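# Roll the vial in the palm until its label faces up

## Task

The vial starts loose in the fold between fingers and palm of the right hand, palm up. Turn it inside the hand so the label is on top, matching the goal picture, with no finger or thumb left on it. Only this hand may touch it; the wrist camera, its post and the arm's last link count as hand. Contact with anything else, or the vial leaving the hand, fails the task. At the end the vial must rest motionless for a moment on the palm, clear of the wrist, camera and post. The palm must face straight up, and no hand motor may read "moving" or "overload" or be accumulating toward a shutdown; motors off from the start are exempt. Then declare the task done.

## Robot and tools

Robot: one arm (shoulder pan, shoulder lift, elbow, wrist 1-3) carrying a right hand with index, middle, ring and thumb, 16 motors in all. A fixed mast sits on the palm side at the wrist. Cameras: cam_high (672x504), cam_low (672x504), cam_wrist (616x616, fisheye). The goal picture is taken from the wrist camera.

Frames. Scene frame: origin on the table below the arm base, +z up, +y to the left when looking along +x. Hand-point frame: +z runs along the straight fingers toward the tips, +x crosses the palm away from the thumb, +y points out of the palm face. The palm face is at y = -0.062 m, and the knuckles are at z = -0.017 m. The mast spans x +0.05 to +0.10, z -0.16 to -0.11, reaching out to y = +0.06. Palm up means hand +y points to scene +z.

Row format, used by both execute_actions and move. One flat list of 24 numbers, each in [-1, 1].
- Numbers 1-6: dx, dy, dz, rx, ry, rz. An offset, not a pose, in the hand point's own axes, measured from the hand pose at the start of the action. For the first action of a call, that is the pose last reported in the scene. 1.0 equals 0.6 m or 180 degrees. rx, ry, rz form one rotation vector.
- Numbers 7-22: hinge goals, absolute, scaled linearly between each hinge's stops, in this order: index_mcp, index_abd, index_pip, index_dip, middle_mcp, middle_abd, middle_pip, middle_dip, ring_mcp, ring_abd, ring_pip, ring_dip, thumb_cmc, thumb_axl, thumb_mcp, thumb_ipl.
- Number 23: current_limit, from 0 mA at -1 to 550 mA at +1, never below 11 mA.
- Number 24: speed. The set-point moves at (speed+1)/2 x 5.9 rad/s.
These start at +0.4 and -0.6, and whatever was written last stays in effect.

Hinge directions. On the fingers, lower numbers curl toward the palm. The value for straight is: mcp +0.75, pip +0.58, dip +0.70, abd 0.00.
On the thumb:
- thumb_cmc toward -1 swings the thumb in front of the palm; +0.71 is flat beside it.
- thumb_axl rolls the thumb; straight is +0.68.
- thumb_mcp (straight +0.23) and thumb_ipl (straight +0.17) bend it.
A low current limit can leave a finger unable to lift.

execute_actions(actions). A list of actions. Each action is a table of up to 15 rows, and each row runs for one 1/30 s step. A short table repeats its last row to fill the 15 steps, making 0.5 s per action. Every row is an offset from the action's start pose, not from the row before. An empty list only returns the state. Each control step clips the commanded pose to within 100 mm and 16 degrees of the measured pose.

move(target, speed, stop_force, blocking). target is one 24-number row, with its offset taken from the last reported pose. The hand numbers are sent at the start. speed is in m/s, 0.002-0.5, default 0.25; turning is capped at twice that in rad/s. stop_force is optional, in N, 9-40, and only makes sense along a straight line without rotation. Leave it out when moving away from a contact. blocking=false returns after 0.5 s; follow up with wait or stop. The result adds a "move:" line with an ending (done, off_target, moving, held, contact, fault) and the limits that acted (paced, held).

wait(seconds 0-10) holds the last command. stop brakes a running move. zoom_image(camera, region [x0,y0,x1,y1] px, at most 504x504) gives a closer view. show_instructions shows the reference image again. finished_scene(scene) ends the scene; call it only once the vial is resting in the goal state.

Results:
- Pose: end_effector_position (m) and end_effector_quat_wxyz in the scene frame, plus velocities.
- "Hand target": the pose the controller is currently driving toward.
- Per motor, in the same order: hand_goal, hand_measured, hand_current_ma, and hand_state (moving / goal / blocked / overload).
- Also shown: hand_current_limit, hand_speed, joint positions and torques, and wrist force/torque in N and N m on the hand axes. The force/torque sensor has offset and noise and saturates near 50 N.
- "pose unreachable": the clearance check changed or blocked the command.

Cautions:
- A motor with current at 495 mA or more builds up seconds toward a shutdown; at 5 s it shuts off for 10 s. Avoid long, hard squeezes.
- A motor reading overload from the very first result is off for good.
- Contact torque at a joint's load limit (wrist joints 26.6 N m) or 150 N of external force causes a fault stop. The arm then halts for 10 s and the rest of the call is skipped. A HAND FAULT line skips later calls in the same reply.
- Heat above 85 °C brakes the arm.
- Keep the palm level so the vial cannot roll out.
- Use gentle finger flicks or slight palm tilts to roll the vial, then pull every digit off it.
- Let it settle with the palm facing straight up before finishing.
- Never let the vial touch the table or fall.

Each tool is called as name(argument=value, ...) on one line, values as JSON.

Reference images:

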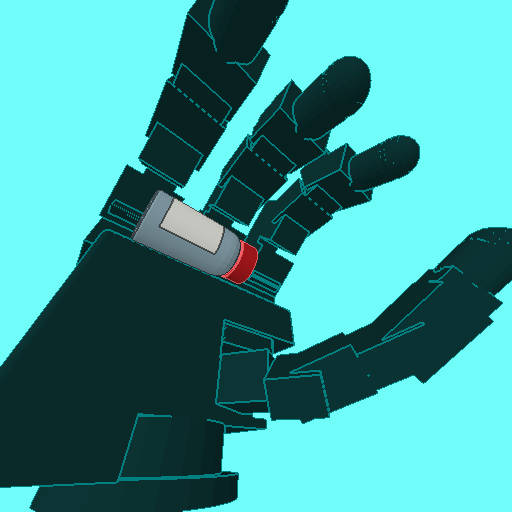

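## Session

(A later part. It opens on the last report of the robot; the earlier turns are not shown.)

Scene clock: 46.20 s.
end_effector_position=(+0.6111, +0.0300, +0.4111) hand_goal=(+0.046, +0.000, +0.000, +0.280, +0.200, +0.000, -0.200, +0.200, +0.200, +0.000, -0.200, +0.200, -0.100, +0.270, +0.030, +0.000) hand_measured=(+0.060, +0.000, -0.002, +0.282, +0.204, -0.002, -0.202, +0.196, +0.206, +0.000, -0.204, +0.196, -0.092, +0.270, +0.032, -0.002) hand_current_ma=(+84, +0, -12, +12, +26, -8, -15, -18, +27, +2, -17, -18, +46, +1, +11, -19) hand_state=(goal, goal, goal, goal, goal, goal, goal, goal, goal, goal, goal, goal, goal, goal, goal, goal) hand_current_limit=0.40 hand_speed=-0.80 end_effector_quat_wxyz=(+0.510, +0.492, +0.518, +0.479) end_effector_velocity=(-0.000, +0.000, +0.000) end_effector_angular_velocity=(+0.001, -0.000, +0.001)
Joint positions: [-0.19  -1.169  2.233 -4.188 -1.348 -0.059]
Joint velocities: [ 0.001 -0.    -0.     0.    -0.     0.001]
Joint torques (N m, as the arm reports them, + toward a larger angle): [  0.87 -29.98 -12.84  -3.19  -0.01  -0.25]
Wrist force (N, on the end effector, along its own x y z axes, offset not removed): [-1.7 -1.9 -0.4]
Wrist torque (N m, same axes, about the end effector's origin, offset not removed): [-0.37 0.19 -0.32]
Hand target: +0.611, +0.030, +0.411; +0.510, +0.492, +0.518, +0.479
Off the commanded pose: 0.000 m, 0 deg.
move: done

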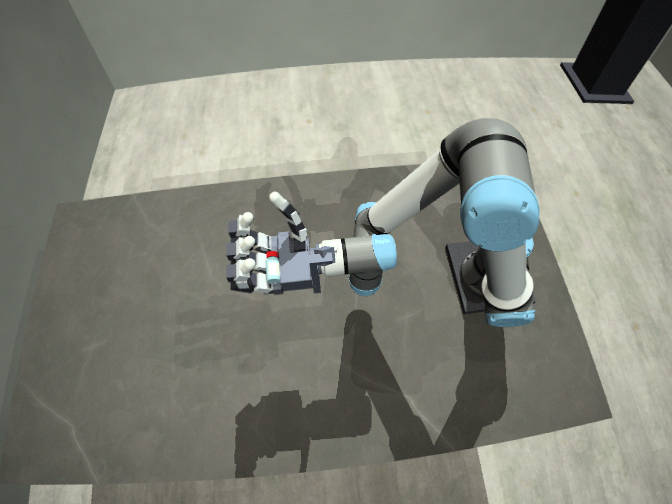

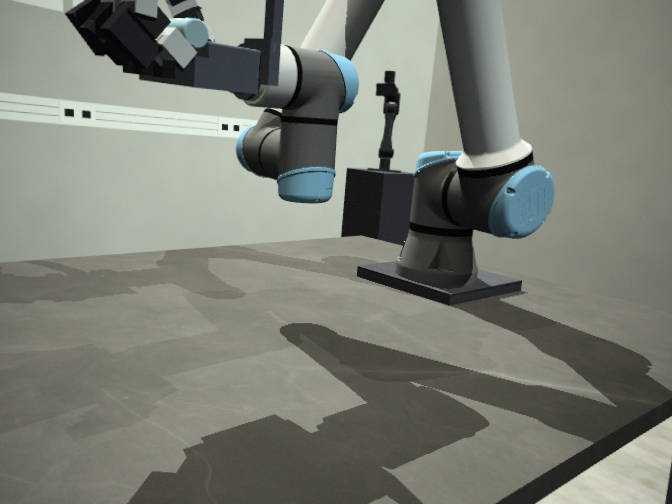

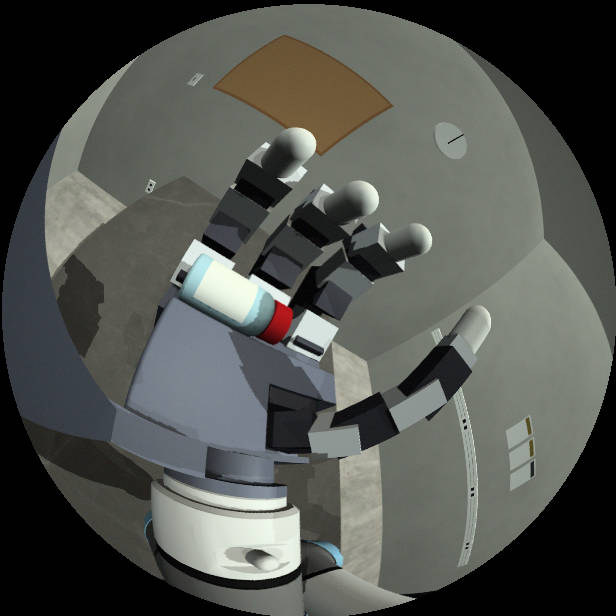

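execute_actions(actions=[[[0,0,0,0,0,0,0.046,0,0,0.28,0.05,0,-0.3,-0.65,0.05,0,-0.3,-0.65,-0.1,0.27,0.03,0,0.4,0]],[[0,0,0,0,0,0,0.046,0,0,0.28,0.05,0,-0.3,-0.65,0.05,0,-0.3,-0.65,-0.1,0.27,0.03,0,0.4,0]],[[0,0,0,0,0,0,0.046,0,0,0.28,0.05,0,-0.7,-0.65,0.05,0,-0.7,-0.65,-0.1,0.27,0.03,0,0.4,-0.6]],[[0,0,0,0,0,0,0.046,0,0,0.28,0.2,0,-0.7,-0.65,0.2,0,-0.7,-0.65,-0.1,0.27,0.03,0,0.4,-0.8]],[[0,0,0,0,0,0,0.046,0,0,0.28,0.2,0,-0.2,-0.65,0.2,0,-0.2,-0.65,-0.1,0.27,0.03,0,0.4,-0.5]],[[0,0,0,0,0,0,0.046,0,0,0.28,0.2,0,-0.2,-0.65,0.2,0,-0.2,-0.65,-0.1,0.27,0.03,0,0.4,-0.5]]])

Scene clock: 49.53 s.
end_effector_position=(+0.6111, +0.0300, +0.4111) hand_goal=(+0.046, +0.000, +0.000, +0.280, +0.200, +0.000, -0.200, -0.650, +0.200, +0.000, -0.200, -0.650, -0.100, +0.270, +0.030, +0.000) hand_measured=(+0.060, +0.000, -0.002, +0.282, +0.208, -0.002, -0.204, -0.648, +0.208, +0.000, -0.204, -0.648, -0.092, +0.270, +0.032, -0.002) hand_current_ma=(+84, +0, -12, +12, +45, -8, -18, +11, +48, +2, -20, +11, +46, +1, +10, -19) hand_state=(goal, goal, goal, goal, goal, goal, goal, goal, goal, goal, goal, goal, goal, goal, goal, goal) hand_current_limit=0.40 hand_speed=-0.50 end_effector_quat_wxyz=(+0.510, +0.492, +0.518, +0.479) end_effector_velocity=(+0.000, +0.000, -0.000) end_effector_angular_velocity=(-0.001, +0.000, +0.001)
Joint positions: [-0.19  -1.169  2.233 -4.188 -1.348 -0.059]
Joint velocities: [ 0.     0.    -0.     0.     0.    -0.001]
Joint torques (N m, as the arm reports them, + toward a larger angle): [ -0.3  -29.99 -12.64  -3.27  -0.1   -0.16]
Wrist force (N, on the end effector, along its own x y z axes, offset not removed): [-1.1 -0.9 0.6]
Wrist torque (N m, same axes, about the end effector's origin, offset not removed): [-0.24 0.18 -0.23]
Hand target: +0.611, +0.030, +0.411; +0.510, +0.492, +0.518, +0.479
Off the commanded pose: 0.000 m, 0 deg.

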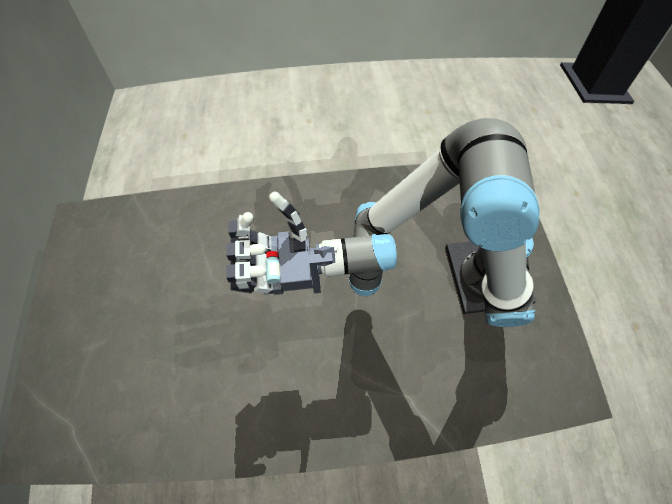

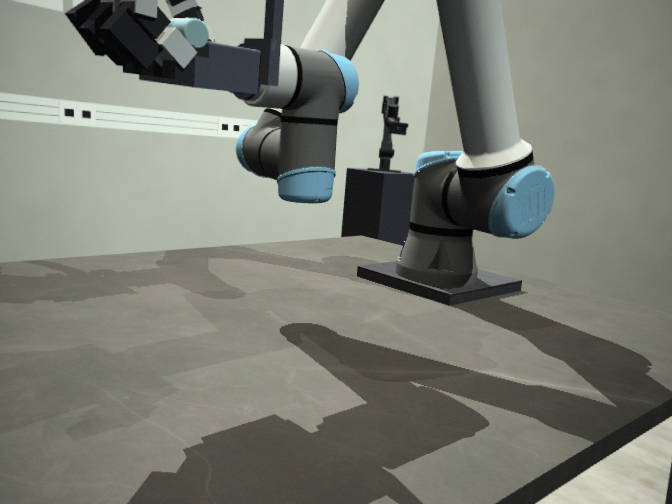

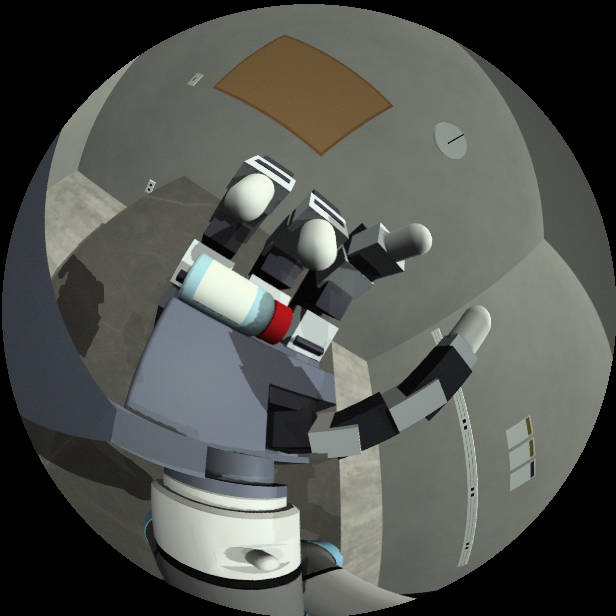

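execute_actions(actions=[[[0,0,0,0,0,0,0.046,0,0,0.28,0.046,0,-0.4,-0.7,0.046,0,-0.4,-0.7,-0.1,0.27,0.03,0,0.4,0]],[[0,0,0,0,0,0,0.046,0,0,0.28,0.046,0,-1,-0.7,0.046,0,-1,-0.7,-0.1,0.27,0.03,0,0.4,-0.7]],[[0,0,0,0,0,0,0.046,0,0,0.28,0.046,0,-1,0.2,0.046,0,-1,0.2,-0.1,0.27,0.03,0,0.4,-0.62]],[[0,0,0,0,0,0,0.046,0,0,0.28,0.046,0,-1,0.2,0.046,0,-1,0.2,-0.1,0.27,0.03,0,0.4,-0.62]],[[0,0,0,0,0,0,0.046,0,0,0.28,0.046,0,-0.2,0.2,0.046,0,-0.2,0.2,-0.1,0.27,0.03,0,0.4,0]],[[0,0,0,0,0,0,0.046,0,0,0.28,0.046,0,-0.4,-0.7,0.046,0,-0.4,-0.7,-0.1,0.27,0.03,0,0.4,0]],[[0,0,0,0,0,0,0.046,0,0,0.28,0.046,0,-1,-0.7,0.046,0,-1,-0.7,-0.1,0.27,0.03,0,0.4,-0.7]],[[0,0,0,0,0,0,0.046,0,0,0.28,0.046,0,-1,0.2,0.046,0,-1,0.2,-0.1,0.27,0.03,0,0.4,-0.62]],[[0,0,0,0,0,0,0.046,0,0,0.28,0.046,0,-1,0.2,0.046,0,-1,0.2,-0.1,0.27,0.03,0,0.4,-0.62]],[[0,0,0,0,0,0,0.046,0,0,0.28,0.046,0,-0.2,0.2,0.046,0,-0.2,0.2,-0.1,0.27,0.03,0,0.4,0]],[[0,0,0,0,0,0,0.046,0,0,0.28,0.046,0,-0.4,-0.7,0.046,0,-0.4,-0.7,-0.1,0.27,0.03,0,0.4,0]],[[0,0,0,0,0,0,0.046,0,0,0.28,0.046,0,-1,-0.7,0.046,0,-1,-0.7,-0.1,0.27,0.03,0,0.4,-0.7]],[[0,0,0,0,0,0,0.046,0,0,0.28,0.046,0,-1,0.2,0.046,0,-1,0.2,-0.1,0.27,0.03,0,0.4,-0.62]],[[0,0,0,0,0,0,0.046,0,0,0.28,0.046,0,-1,0.2,0.046,0,-1,0.2,-0.1,0.27,0.03,0,0.4,-0.62]],[[0,0,0,0,0,0,0.046,0,0,0.28,0.046,0,-0.2,0.2,0.046,0,-0.2,0.2,-0.1,0.27,0.03,0,0.4,0]],[[0,0,0,0,0,0,0.046,0,0,0.28,0.046,0,-0.4,-0.5,0.046,0,-0.4,-0.5,-0.1,0.27,0.03,0,0.4,0]],[[0,0,0,0,0,0,0.046,0,0,0.28,0.046,0,-1,-0.5,0.046,0,-1,-0.5,-0.1,0.27,0.03,0,0.4,-0.7]],[[0,0,0,0,0,0,0.046,0,0,0.28,0.046,0,-1,0.2,0.046,0,-1,0.2,-0.1,0.27,0.03,0,0.4,-0.62]],[[0,0,0,0,0,0,0.046,0,0,0.28,0.046,0,-1,0.2,0.046,0,-1,0.2,-0.1,0.27,0.03,0,0.4,-0.62]],[[0,0,0,0,0,0,0.046,0,0,0.28,0.046,0,-0.2,0.2,0.046,0,-0.2,0.2,-0.1,0.27,0.03,0,0.4,0]]])

Scene clock: 60.20 s.
end_effector_position=(+0.6111, +0.0300, +0.4111) hand_goal=(+0.046, +0.000, +0.000, +0.280, +0.046, +0.000, -0.200, +0.200, +0.046, +0.000, -0.200, +0.200, -0.100, +0.270, +0.030, +0.000) hand_measured=(+0.060, +0.000, -0.002, +0.282, +0.054, -0.002, -0.540, +0.196, +0.056, +0.000, -0.532, +0.196, -0.092, +0.270, +0.032, -0.002) hand_current_ma=(+83, +0, -12, +12, +53, -9, -76, -20, +55, +3, -85, -20, +46, +1, +10, -19) hand_state=(goal, goal, goal, goal, goal, goal, moving, goal, goal, goal, moving, goal, goal, goal, goal, goal) hand_current_limit=0.40 hand_speed=0.00 end_effector_quat_wxyz=(+0.510, +0.492, +0.518, +0.479) end_effector_velocity=(-0.000, +0.000, +0.000) end_effector_angular_velocity=(+0.000, -0.000, +0.000)
Joint positions: [-0.19  -1.169  2.233 -4.188 -1.348 -0.059]
Joint velocities: [ 0. -0.  0. -0.  0.  0.]
Joint torques (N m, as the arm reports them, + toward a larger angle): [ -0.35 -30.47 -11.79  -3.31   0.01  -0.13]
Wrist force (N, on the end effector, along its own x y z axes, offset not removed): [-0.9 -1.4 -2.5]
Wrist torque (N m, same axes, about the end effector's origin, offset not removed): [-0.08 0.18 -0.22]
Hand target: +0.611, +0.030, +0.411; +0.510, +0.492, +0.518, +0.479
Off the commanded pose: 0.000 m, 0 deg.

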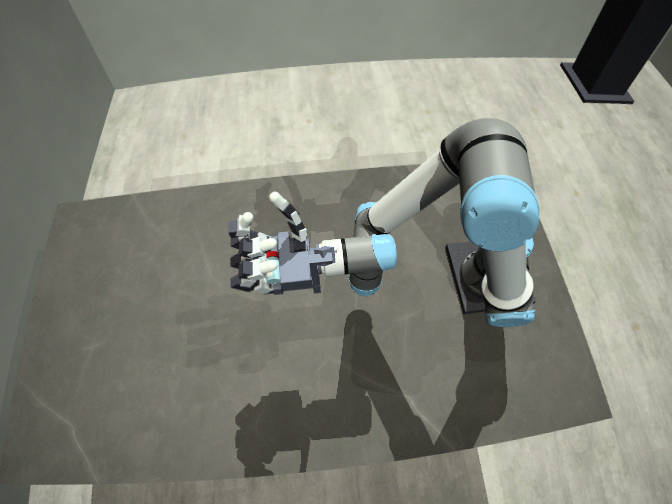

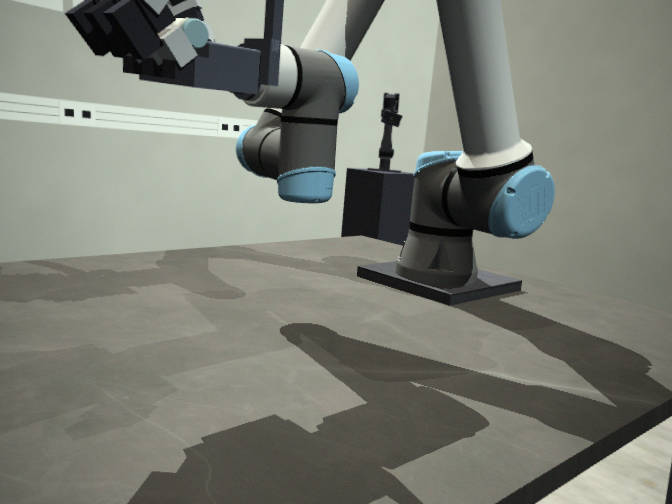

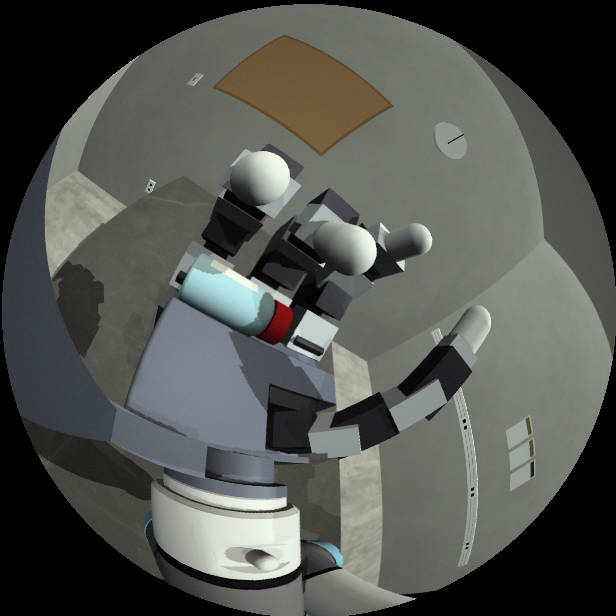

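execute_actions(actions=[[[0,0,0,0,0,0,0.046,0,0,0.28,0.046,0,-0.4,-0.45,0.046,0,-0.4,-0.45,-0.1,0.27,0.03,0,0.4,0]],[[0,0,0,0,0,0,0.046,0,0,0.28,0.046,0,-1,-0.45,0.046,0,-1,-0.45,-0.1,0.27,0.03,0,0.4,-0.7]],[[0,0,0,0,0,0,0.046,0,0,0.28,0.046,0,-1,0.2,0.046,0,-1,0.2,-0.1,0.27,0.03,0,0.4,-0.62]],[[0,0,0,0,0,0,0.046,0,0,0.28,0.046,0,-1,0.2,0.046,0,-1,0.2,-0.1,0.27,0.03,0,0.4,-0.62]],[[0,0,0,0,0,0,0.046,0,0,0.28,0.046,0,-0.2,0.2,0.046,0,-0.2,0.2,-0.1,0.27,0.03,0,0.4,0]]])

Scene clock: 62.87 s.
end_effector_position=(+0.6111, +0.0300, +0.4111) hand_goal=(+0.046, +0.000, +0.000, +0.280, +0.046, +0.000, -0.200, +0.200, +0.046, +0.000, -0.200, +0.200, -0.100, +0.270, +0.030, +0.000) hand_measured=(+0.060, +0.000, -0.002, +0.282, +0.054, -0.002, -0.540, +0.196, +0.056, +0.000, -0.532, +0.196, -0.092, +0.270, +0.032, -0.002) hand_current_ma=(+83, +0, -12, +12, +53, -9, -76, -20, +55, +3, -85, -20, +46, +1, +10, -19) hand_state=(goal, goal, goal, goal, goal, goal, moving, goal, goal, goal, moving, goal, goal, goal, goal, goal) hand_current_limit=0.40 hand_speed=0.00 end_effector_quat_wxyz=(+0.510, +0.492, +0.518, +0.479) end_effector_velocity=(-0.000, +0.000, -0.000) end_effector_angular_velocity=(+0.001, +0.000, +0.000)
Joint positions: [-0.19  -1.169  2.233 -4.188 -1.348 -0.059]
Joint velocities: [ 0.001  0.     0.    -0.    -0.     0.   ]
Joint torques (N m, as the arm reports them, + toward a larger angle): [  0.18 -30.03 -13.41  -3.35  -0.17  -0.17]
Wrist force (N, on the end effector, along its own x y z axes, offset not removed): [-1.5 -1.7 0.8]
Wrist torque (N m, same axes, about the end effector's origin, offset not removed): [-0.48 0.20 -0.26]
Hand target: +0.611, +0.030, +0.411; +0.510, +0.492, +0.518, +0.479
Off the commanded pose: 0.000 m, 0 deg.

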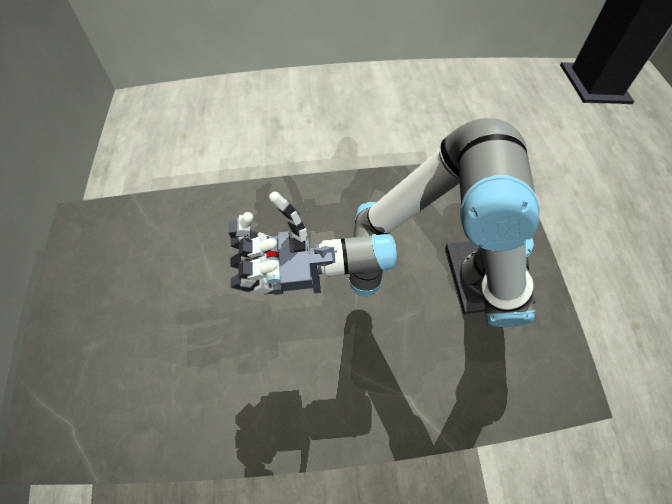

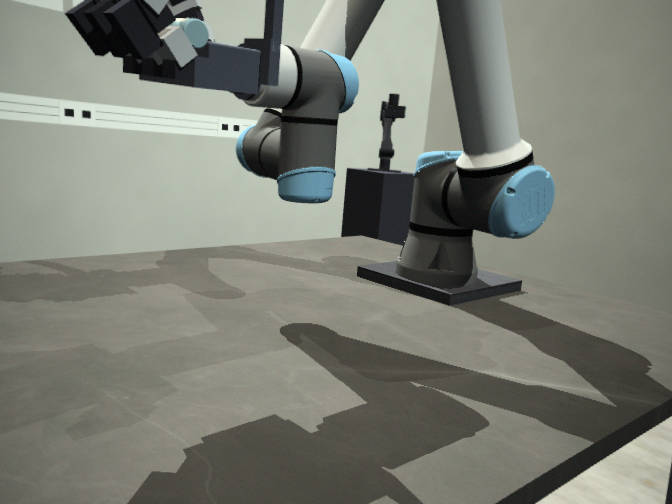

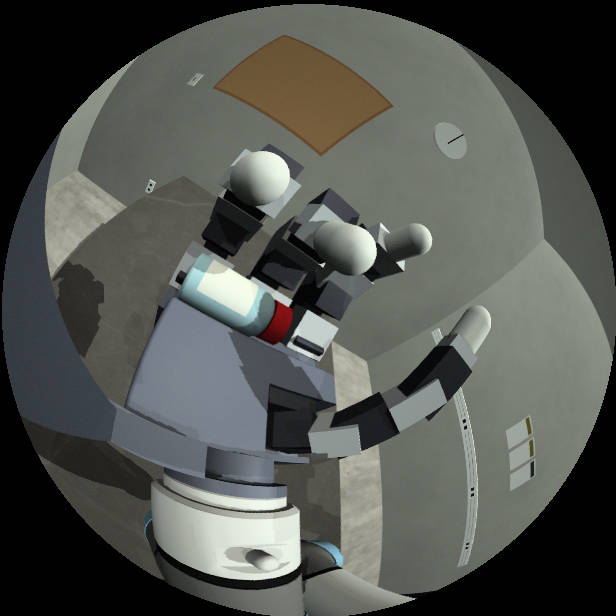

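wait(seconds=2)

finished_scene(scene=1)

Scene clock: 65.00 s.
end_effector_position=(+0.6111, +0.0300, +0.4111) hand_goal=(+0.046, +0.000, +0.000, +0.280, +0.046, +0.000, -0.200, +0.200, +0.046, +0.000, -0.200, +0.200, -0.100, +0.270, +0.030, +0.000) hand_measured=(+0.060, +0.000, -0.002, +0.282, +0.054, -0.002, -0.204, +0.196, +0.056, +0.000, -0.204, +0.196, -0.092, +0.270, +0.032, -0.002) hand_current_ma=(+83, +0, -12, +12, +53, -9, -22, -19, +55, +3, -24, -19, +46, +1, +10, -19) hand_state=(goal, goal, goal, goal, goal, goal, goal, goal, goal, goal, goal, goal, goal, goal, goal, goal) hand_current_limit=0.40 hand_speed=0.00 end_effector_quat_wxyz=(+0.510, +0.492, +0.518, +0.479) end_effector_velocity=(+0.000, +0.000, -0.000) end_effector_angular_velocity=(+0.000, +0.000, +0.001)
Joint positions: [-0.19  -1.169  2.233 -4.188 -1.348 -0.059]
Joint velocities: [-0.     0.    -0.    -0.     0.001  0.   ]
Joint torques (N m, as the arm reports them, + toward a larger angle): [  0.36 -29.91 -12.56  -3.36  -0.01  -0.19]
Wrist force (N, on the end effector, along its own x y z axes, offset not removed): [-0.1 0.0 -0.4]
Wrist torque (N m, same axes, about the end effector's origin, offset not removed): [-0.02 0.07 -0.07]
Hand target: +0.611, +0.030, +0.411; +0.510, +0.492, +0.518, +0.479
Off the commanded pose: 0.000 m, 0 deg.
wait: 2.00 s; at rest by 0.33 s

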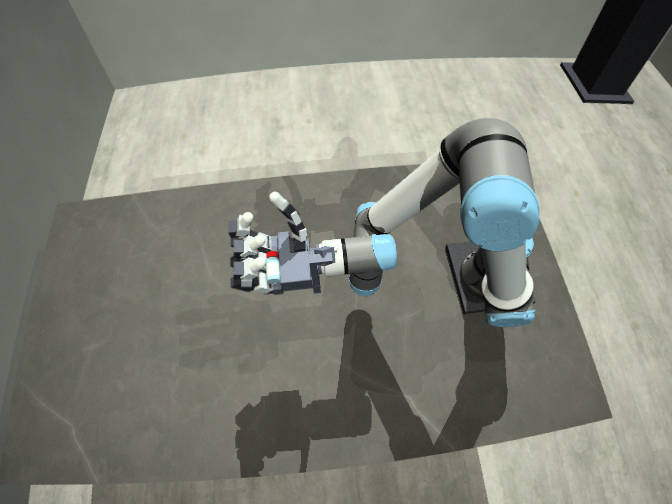

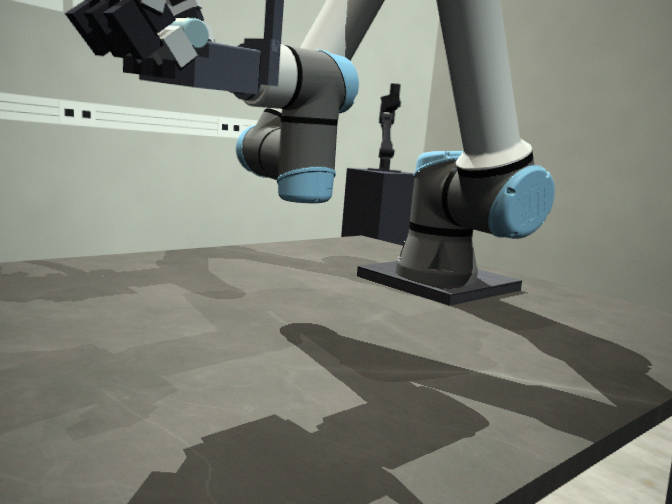

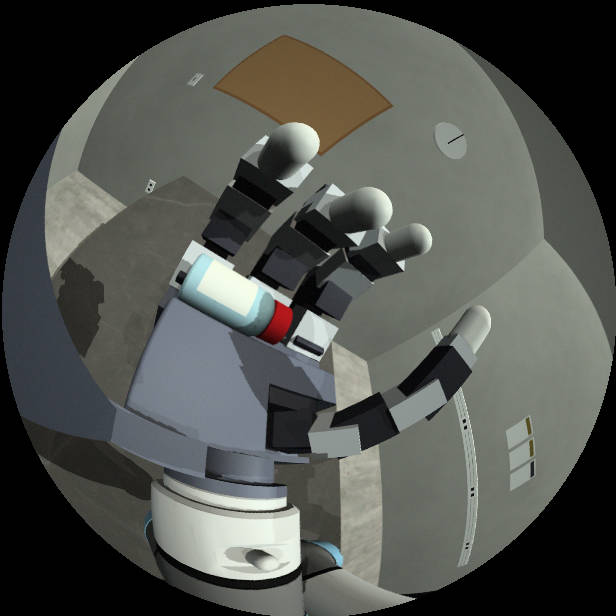

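The scene is finished: the task was done.


## Next scene

The same job, from a new start.

execute_actions(actions=[])

show_instructions()

Scene clock: 0.00 s.
end_effector_position=(+0.6086, +0.0525, +0.4105) hand_goal=(+0.046, +0.000, -0.008, +0.280, +0.046, +0.000, -0.008, +0.280, +0.046, +0.000, -0.008, +0.280, -0.104, +0.266, +0.032, -0.018) hand_measured=(+0.060, +0.000, -0.006, +0.282, +0.060, +0.000, -0.006, +0.282, +0.062, +0.000, -0.004, +0.282, -0.090, +0.270, +0.034, -0.016) hand_current_ma=(+86, +0, +14, +12, +86, +0, +14, +12, +90, +0, +15, +13, +69, +26, +10, +11) hand_state=(goal, goal, goal, goal, goal, goal, goal, goal, goal, goal, goal, goal, goal, goal, goal, goal) hand_current_limit=0.40 hand_speed=-0.60 end_effector_quat_wxyz=(+0.492, +0.477, +0.532, +0.498) end_effector_velocity=(+0.000, -0.001, -0.000) end_effector_angular_velocity=(-0.001, +0.000, -0.002)
Joint positions: [-0.17  -1.171  2.239 -4.192 -1.301 -0.051]
Joint velocities: [-0.002 -0.     0.     0.     0.    -0.001]
Joint torques (N m, as the arm reports them, + toward a larger angle): no reading
Wrist force (N, on the end effector, along its own x y z axes, offset not removed): no reading
Wrist torque (N m, same axes, about the end effector's origin, offset not removed): no reading
Hand target: +0.609, +0.052, +0.411; +0.492, +0.477, +0.532, +0.498

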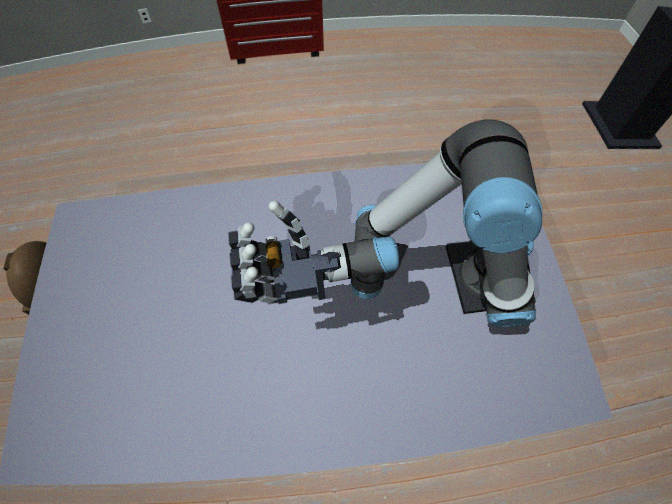

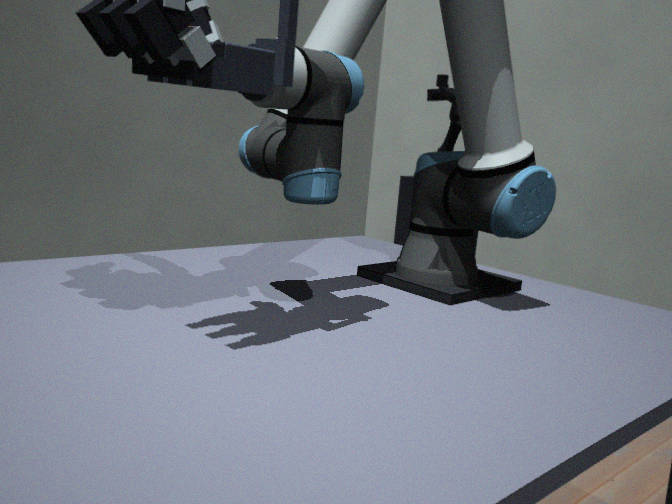

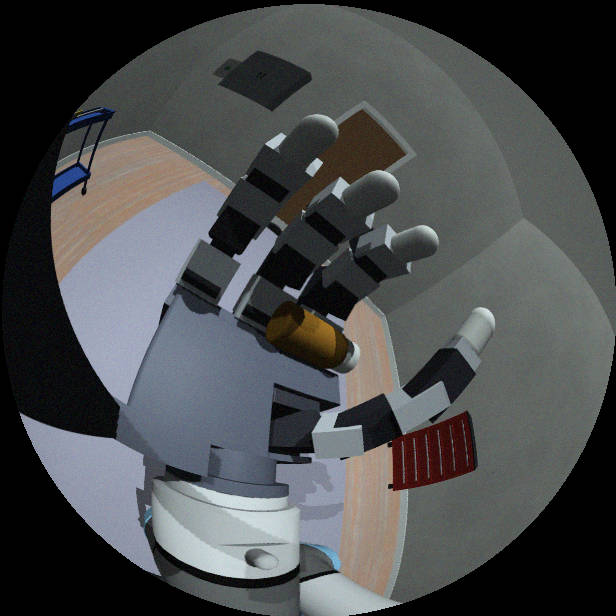

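Reference images for this scene: goal picture from the wrist camera place.

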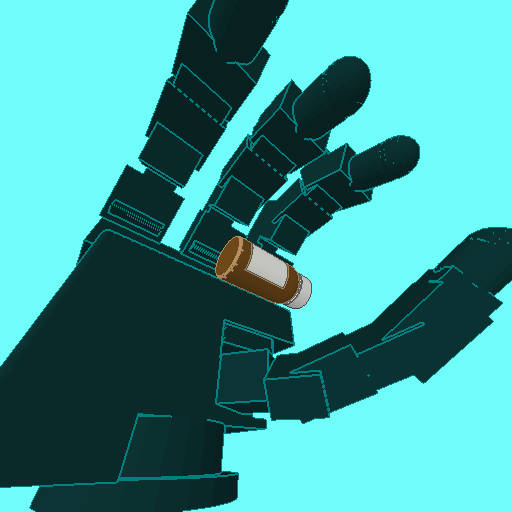

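Index finger only.

execute_actions(actions=[[[0,0,0,0,0,0,0.046,0,-0.4,-0.6,0.046,0,0,0.28,0.046,0,0,0.28,-0.1,0.27,0.03,0,0.4,0]],[[0,0,0,0,0,0,0.046,0,-1,-0.6,0.046,0,0,0.28,0.046,0,0,0.28,-0.1,0.27,0.03,0,0.4,-0.7]],[[0,0,0,0,0,0,0.046,0,-1,0.3,0.046,0,0,0.28,0.046,0,0,0.28,-0.1,0.27,0.03,0,0.4,-0.62]],[[0,0,0,0,0,0,0.046,0,-1,0.3,0.046,0,0,0.28,0.046,0,0,0.28,-0.1,0.27,0.03,0,0.4,-0.62]],[[0,0,0,0,0,0,0.046,0,-0.2,0.3,0.046,0,0,0.28,0.046,0,0,0.28,-0.1,0.27,0.03,0,0.4,0]]])

Scene clock: 2.70 s.
end_effector_position=(+0.6086, +0.0525, +0.4105) hand_goal=(+0.046, +0.000, -0.200, +0.300, +0.046, +0.000, +0.000, +0.280, +0.046, +0.000, +0.000, +0.280, -0.100, +0.270, +0.030, +0.000) hand_measured=(+0.054, -0.002, -0.594, +0.296, +0.060, +0.000, -0.002, +0.282, +0.062, +0.000, -0.002, +0.282, -0.090, +0.270, +0.032, -0.002) hand_current_ma=(+53, -12, -69, -20, +86, +0, -12, +12, +90, +0, -13, +13, +48, +2, +11, -19) hand_state=(goal, goal, moving, goal, goal, goal, goal, goal, goal, goal, goal, goal, goal, goal, goal, goal) hand_current_limit=0.40 hand_speed=0.00 end_effector_quat_wxyz=(+0.492, +0.477, +0.532, +0.498) end_effector_velocity=(+0.000, -0.000, -0.000) end_effector_angular_velocity=(-0.001, +0.001, +0.000)
Joint positions: [-0.17  -1.171  2.239 -4.192 -1.301 -0.051]
Joint velocities: [-0.    -0.     0.     0.001  0.    -0.001]
Joint torques (N m, as the arm reports them, + toward a larger angle): [ -0.07 -30.17 -12.49  -2.75  -0.31  -0.22]
Wrist force (N, on the end effector, along its own x y z axes, offset not removed): [-1.7 -1.0 0.0]
Wrist torque (N m, same axes, about the end effector's origin, offset not removed): [-0.29 0.20 -0.22]
Hand target: +0.609, +0.052, +0.411; +0.492, +0.477, +0.532, +0.498
Off the commanded pose: 0.000 m, 0 deg.

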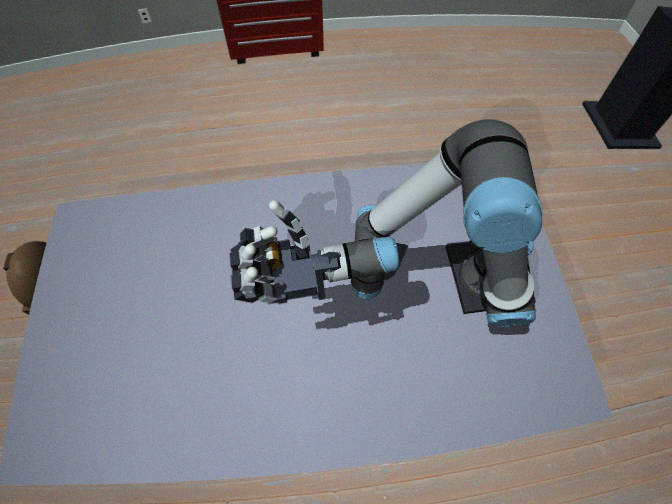

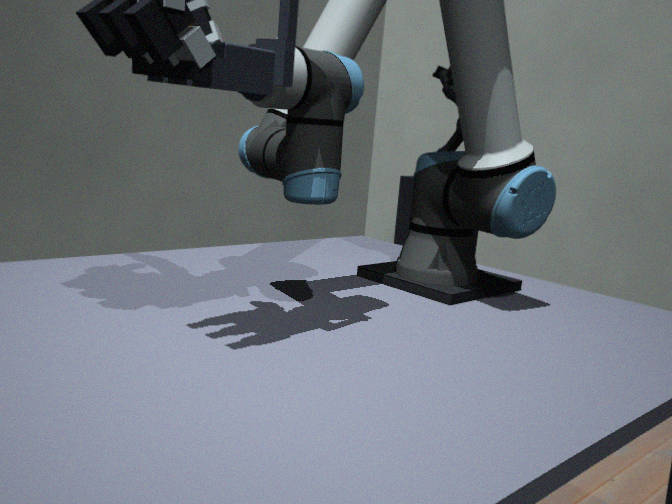

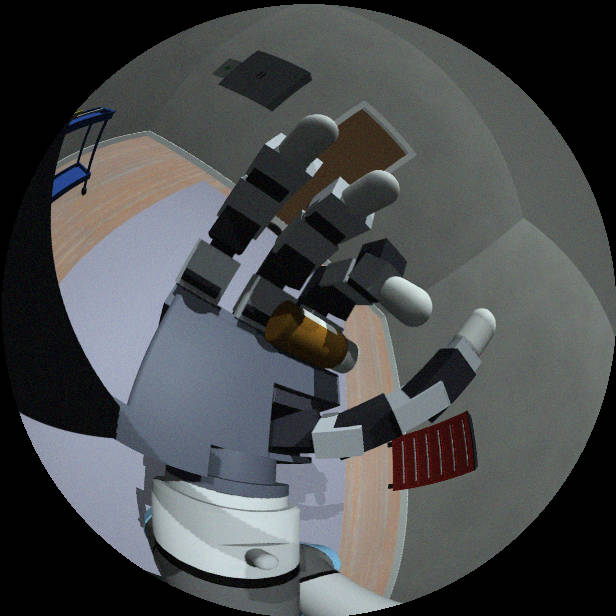

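execute_actions(actions=[[[0,0,0,0,0,0,0.046,0,-0.45,-0.33,0.046,0,0,0.28,0.046,0,0,0.28,-0.1,0.27,0.03,0,0.4,0]],[[0,0,0,0,0,0,0.046,0,-1,-0.33,0.046,0,0,0.28,0.046,0,0,0.28,-0.1,0.27,0.03,0,0.4,-0.7]],[[0,0,0,0,0,0,0.046,0,-1,0.3,0.046,0,0,0.28,0.046,0,0,0.28,-0.1,0.27,0.03,0,0.4,-0.62]],[[0,0,0,0,0,0,0.046,0,-1,0.3,0.046,0,0,0.28,0.046,0,0,0.28,-0.1,0.27,0.03,0,0.4,-0.62]],[[0,0,0,0,0,0,0.046,0,-0.2,0.3,0.046,0,0,0.28,0.046,0,0,0.28,-0.1,0.27,0.03,0,0.4,0]]])

wait(seconds=2)

Scene clock: 5.53 s.
end_effector_position=(+0.6086, +0.0525, +0.4105) hand_goal=(+0.046, +0.000, -0.200, +0.300, +0.046, +0.000, +0.000, +0.280, +0.046, +0.000, +0.000, +0.280, -0.100, +0.270, +0.030, +0.000) hand_measured=(+0.054, -0.002, -0.594, +0.296, +0.060, +0.000, -0.002, +0.282, +0.062, +0.000, -0.002, +0.282, -0.090, +0.270, +0.032, -0.002) hand_current_ma=(+53, -12, -69, -20, +85, +0, -12, +12, +90, +0, -13, +13, +48, +2, +11, -19) hand_state=(goal, goal, moving, goal, goal, goal, goal, goal, goal, goal, goal, goal, goal, goal, goal, goal) hand_current_limit=0.40 hand_speed=0.00 end_effector_quat_wxyz=(+0.492, +0.477, +0.532, +0.498) end_effector_velocity=(+0.000, -0.000, -0.000) end_effector_angular_velocity=(+0.001, +0.001, +0.000)
Joint positions: [-0.17  -1.171  2.239 -4.192 -1.301 -0.051]
Joint velocities: [-0.     0.     0.     0.001  0.     0.001]
Joint torques (N m, as the arm reports them, + toward a larger angle): [ -0.26 -29.92 -12.88  -2.68  -0.27  -0.15]
Wrist force (N, on the end effector, along its own x y z axes, offset not removed): [-1.4 -2.2 -0.8]
Wrist torque (N m, same axes, about the end effector's origin, offset not removed): [-0.22 0.21 -0.22]
Hand target: +0.609, +0.052, +0.411; +0.492, +0.477, +0.532, +0.498
Off the commanded pose: 0.000 m, 0 deg.

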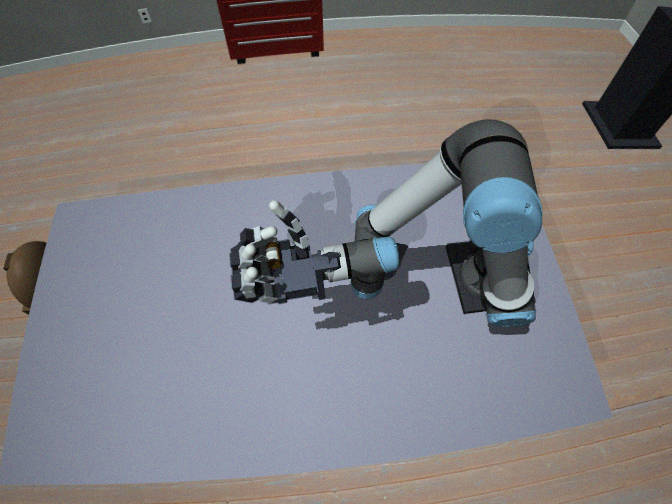

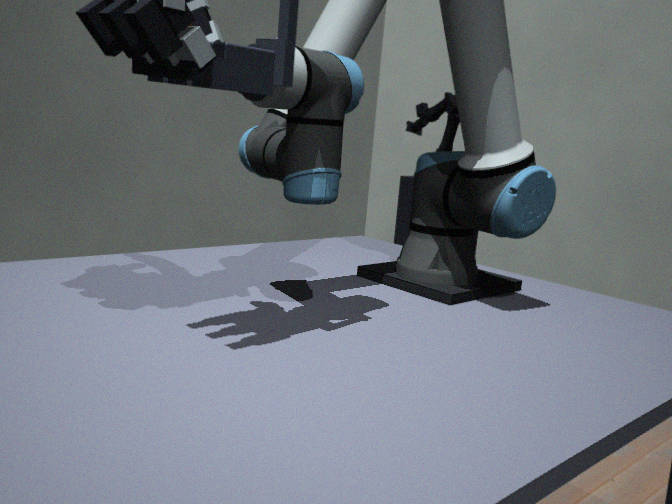

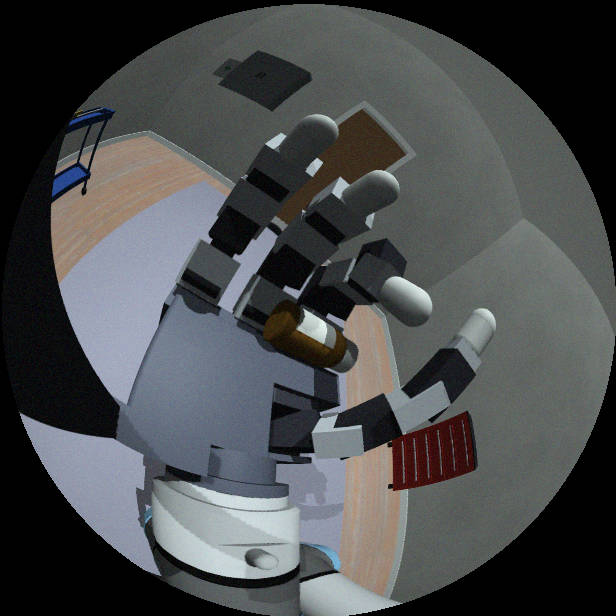

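Scene clock: 7.53 s.
end_effector_position=(+0.6086, +0.0525, +0.4105) hand_goal=(+0.046, +0.000, -0.200, +0.300, +0.046, +0.000, +0.000, +0.280, +0.046, +0.000, +0.000, +0.280, -0.100, +0.270, +0.030, +0.000) hand_measured=(+0.054, -0.002, -0.204, +0.296, +0.060, +0.000, -0.002, +0.282, +0.062, +0.000, -0.002, +0.282, -0.090, +0.270, +0.032, -0.002) hand_current_ma=(+53, -12, -22, -18, +85, +0, -12, +12, +90, +0, -13, +13, +48, +2, +11, -19) hand_state=(goal, goal, goal, goal, goal, goal, goal, goal, goal, goal, goal, goal, goal, goal, goal, goal) hand_current_limit=0.40 hand_speed=0.00 end_effector_quat_wxyz=(+0.492, +0.477, +0.532, +0.498) end_effector_velocity=(-0.000, +0.000, -0.000) end_effector_angular_velocity=(+0.000, +0.000, +0.000)
Joint positions: [-0.17  -1.171  2.239 -4.192 -1.301 -0.051]
Joint velocities: [ 0.001  0.     0.    -0.    -0.001  0.   ]
Joint torques (N m, as the arm reports them, + toward a larger angle): [ -0.23 -30.11 -12.67  -2.86  -0.3   -0.18]
Wrist force (N, on the end effector, along its own x y z axes, offset not removed): [-0.1 0.1 -0.3]
Wrist torque (N m, same axes, about the end effector's origin, offset not removed): [-0.01 0.06 -0.08]
Hand target: +0.609, +0.052, +0.411; +0.492, +0.477, +0.532, +0.498
Off the commanded pose: 0.000 m, 0 deg.
wait: 2.00 s; at rest by 0.57 s

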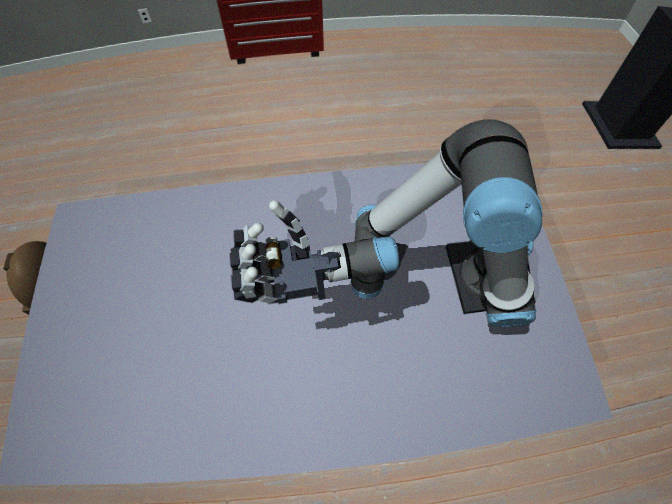

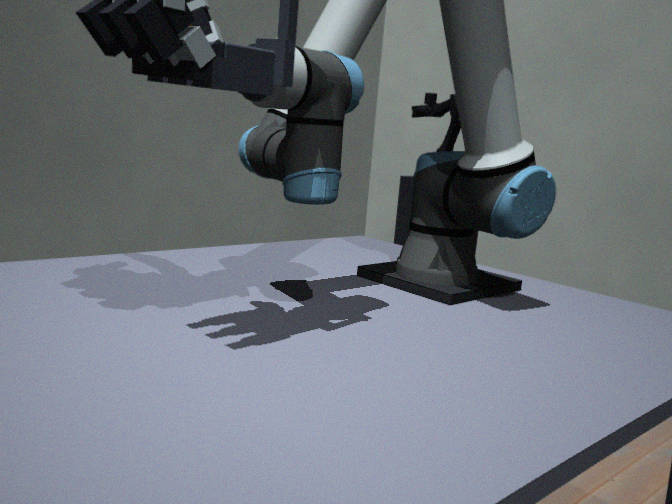

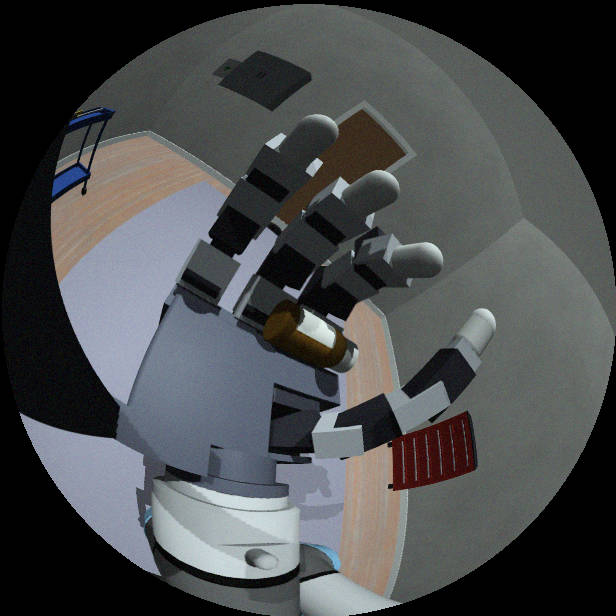

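Within roughly 10°; close enough.

finished_scene(scene=2)

The scene is finished: the task was done.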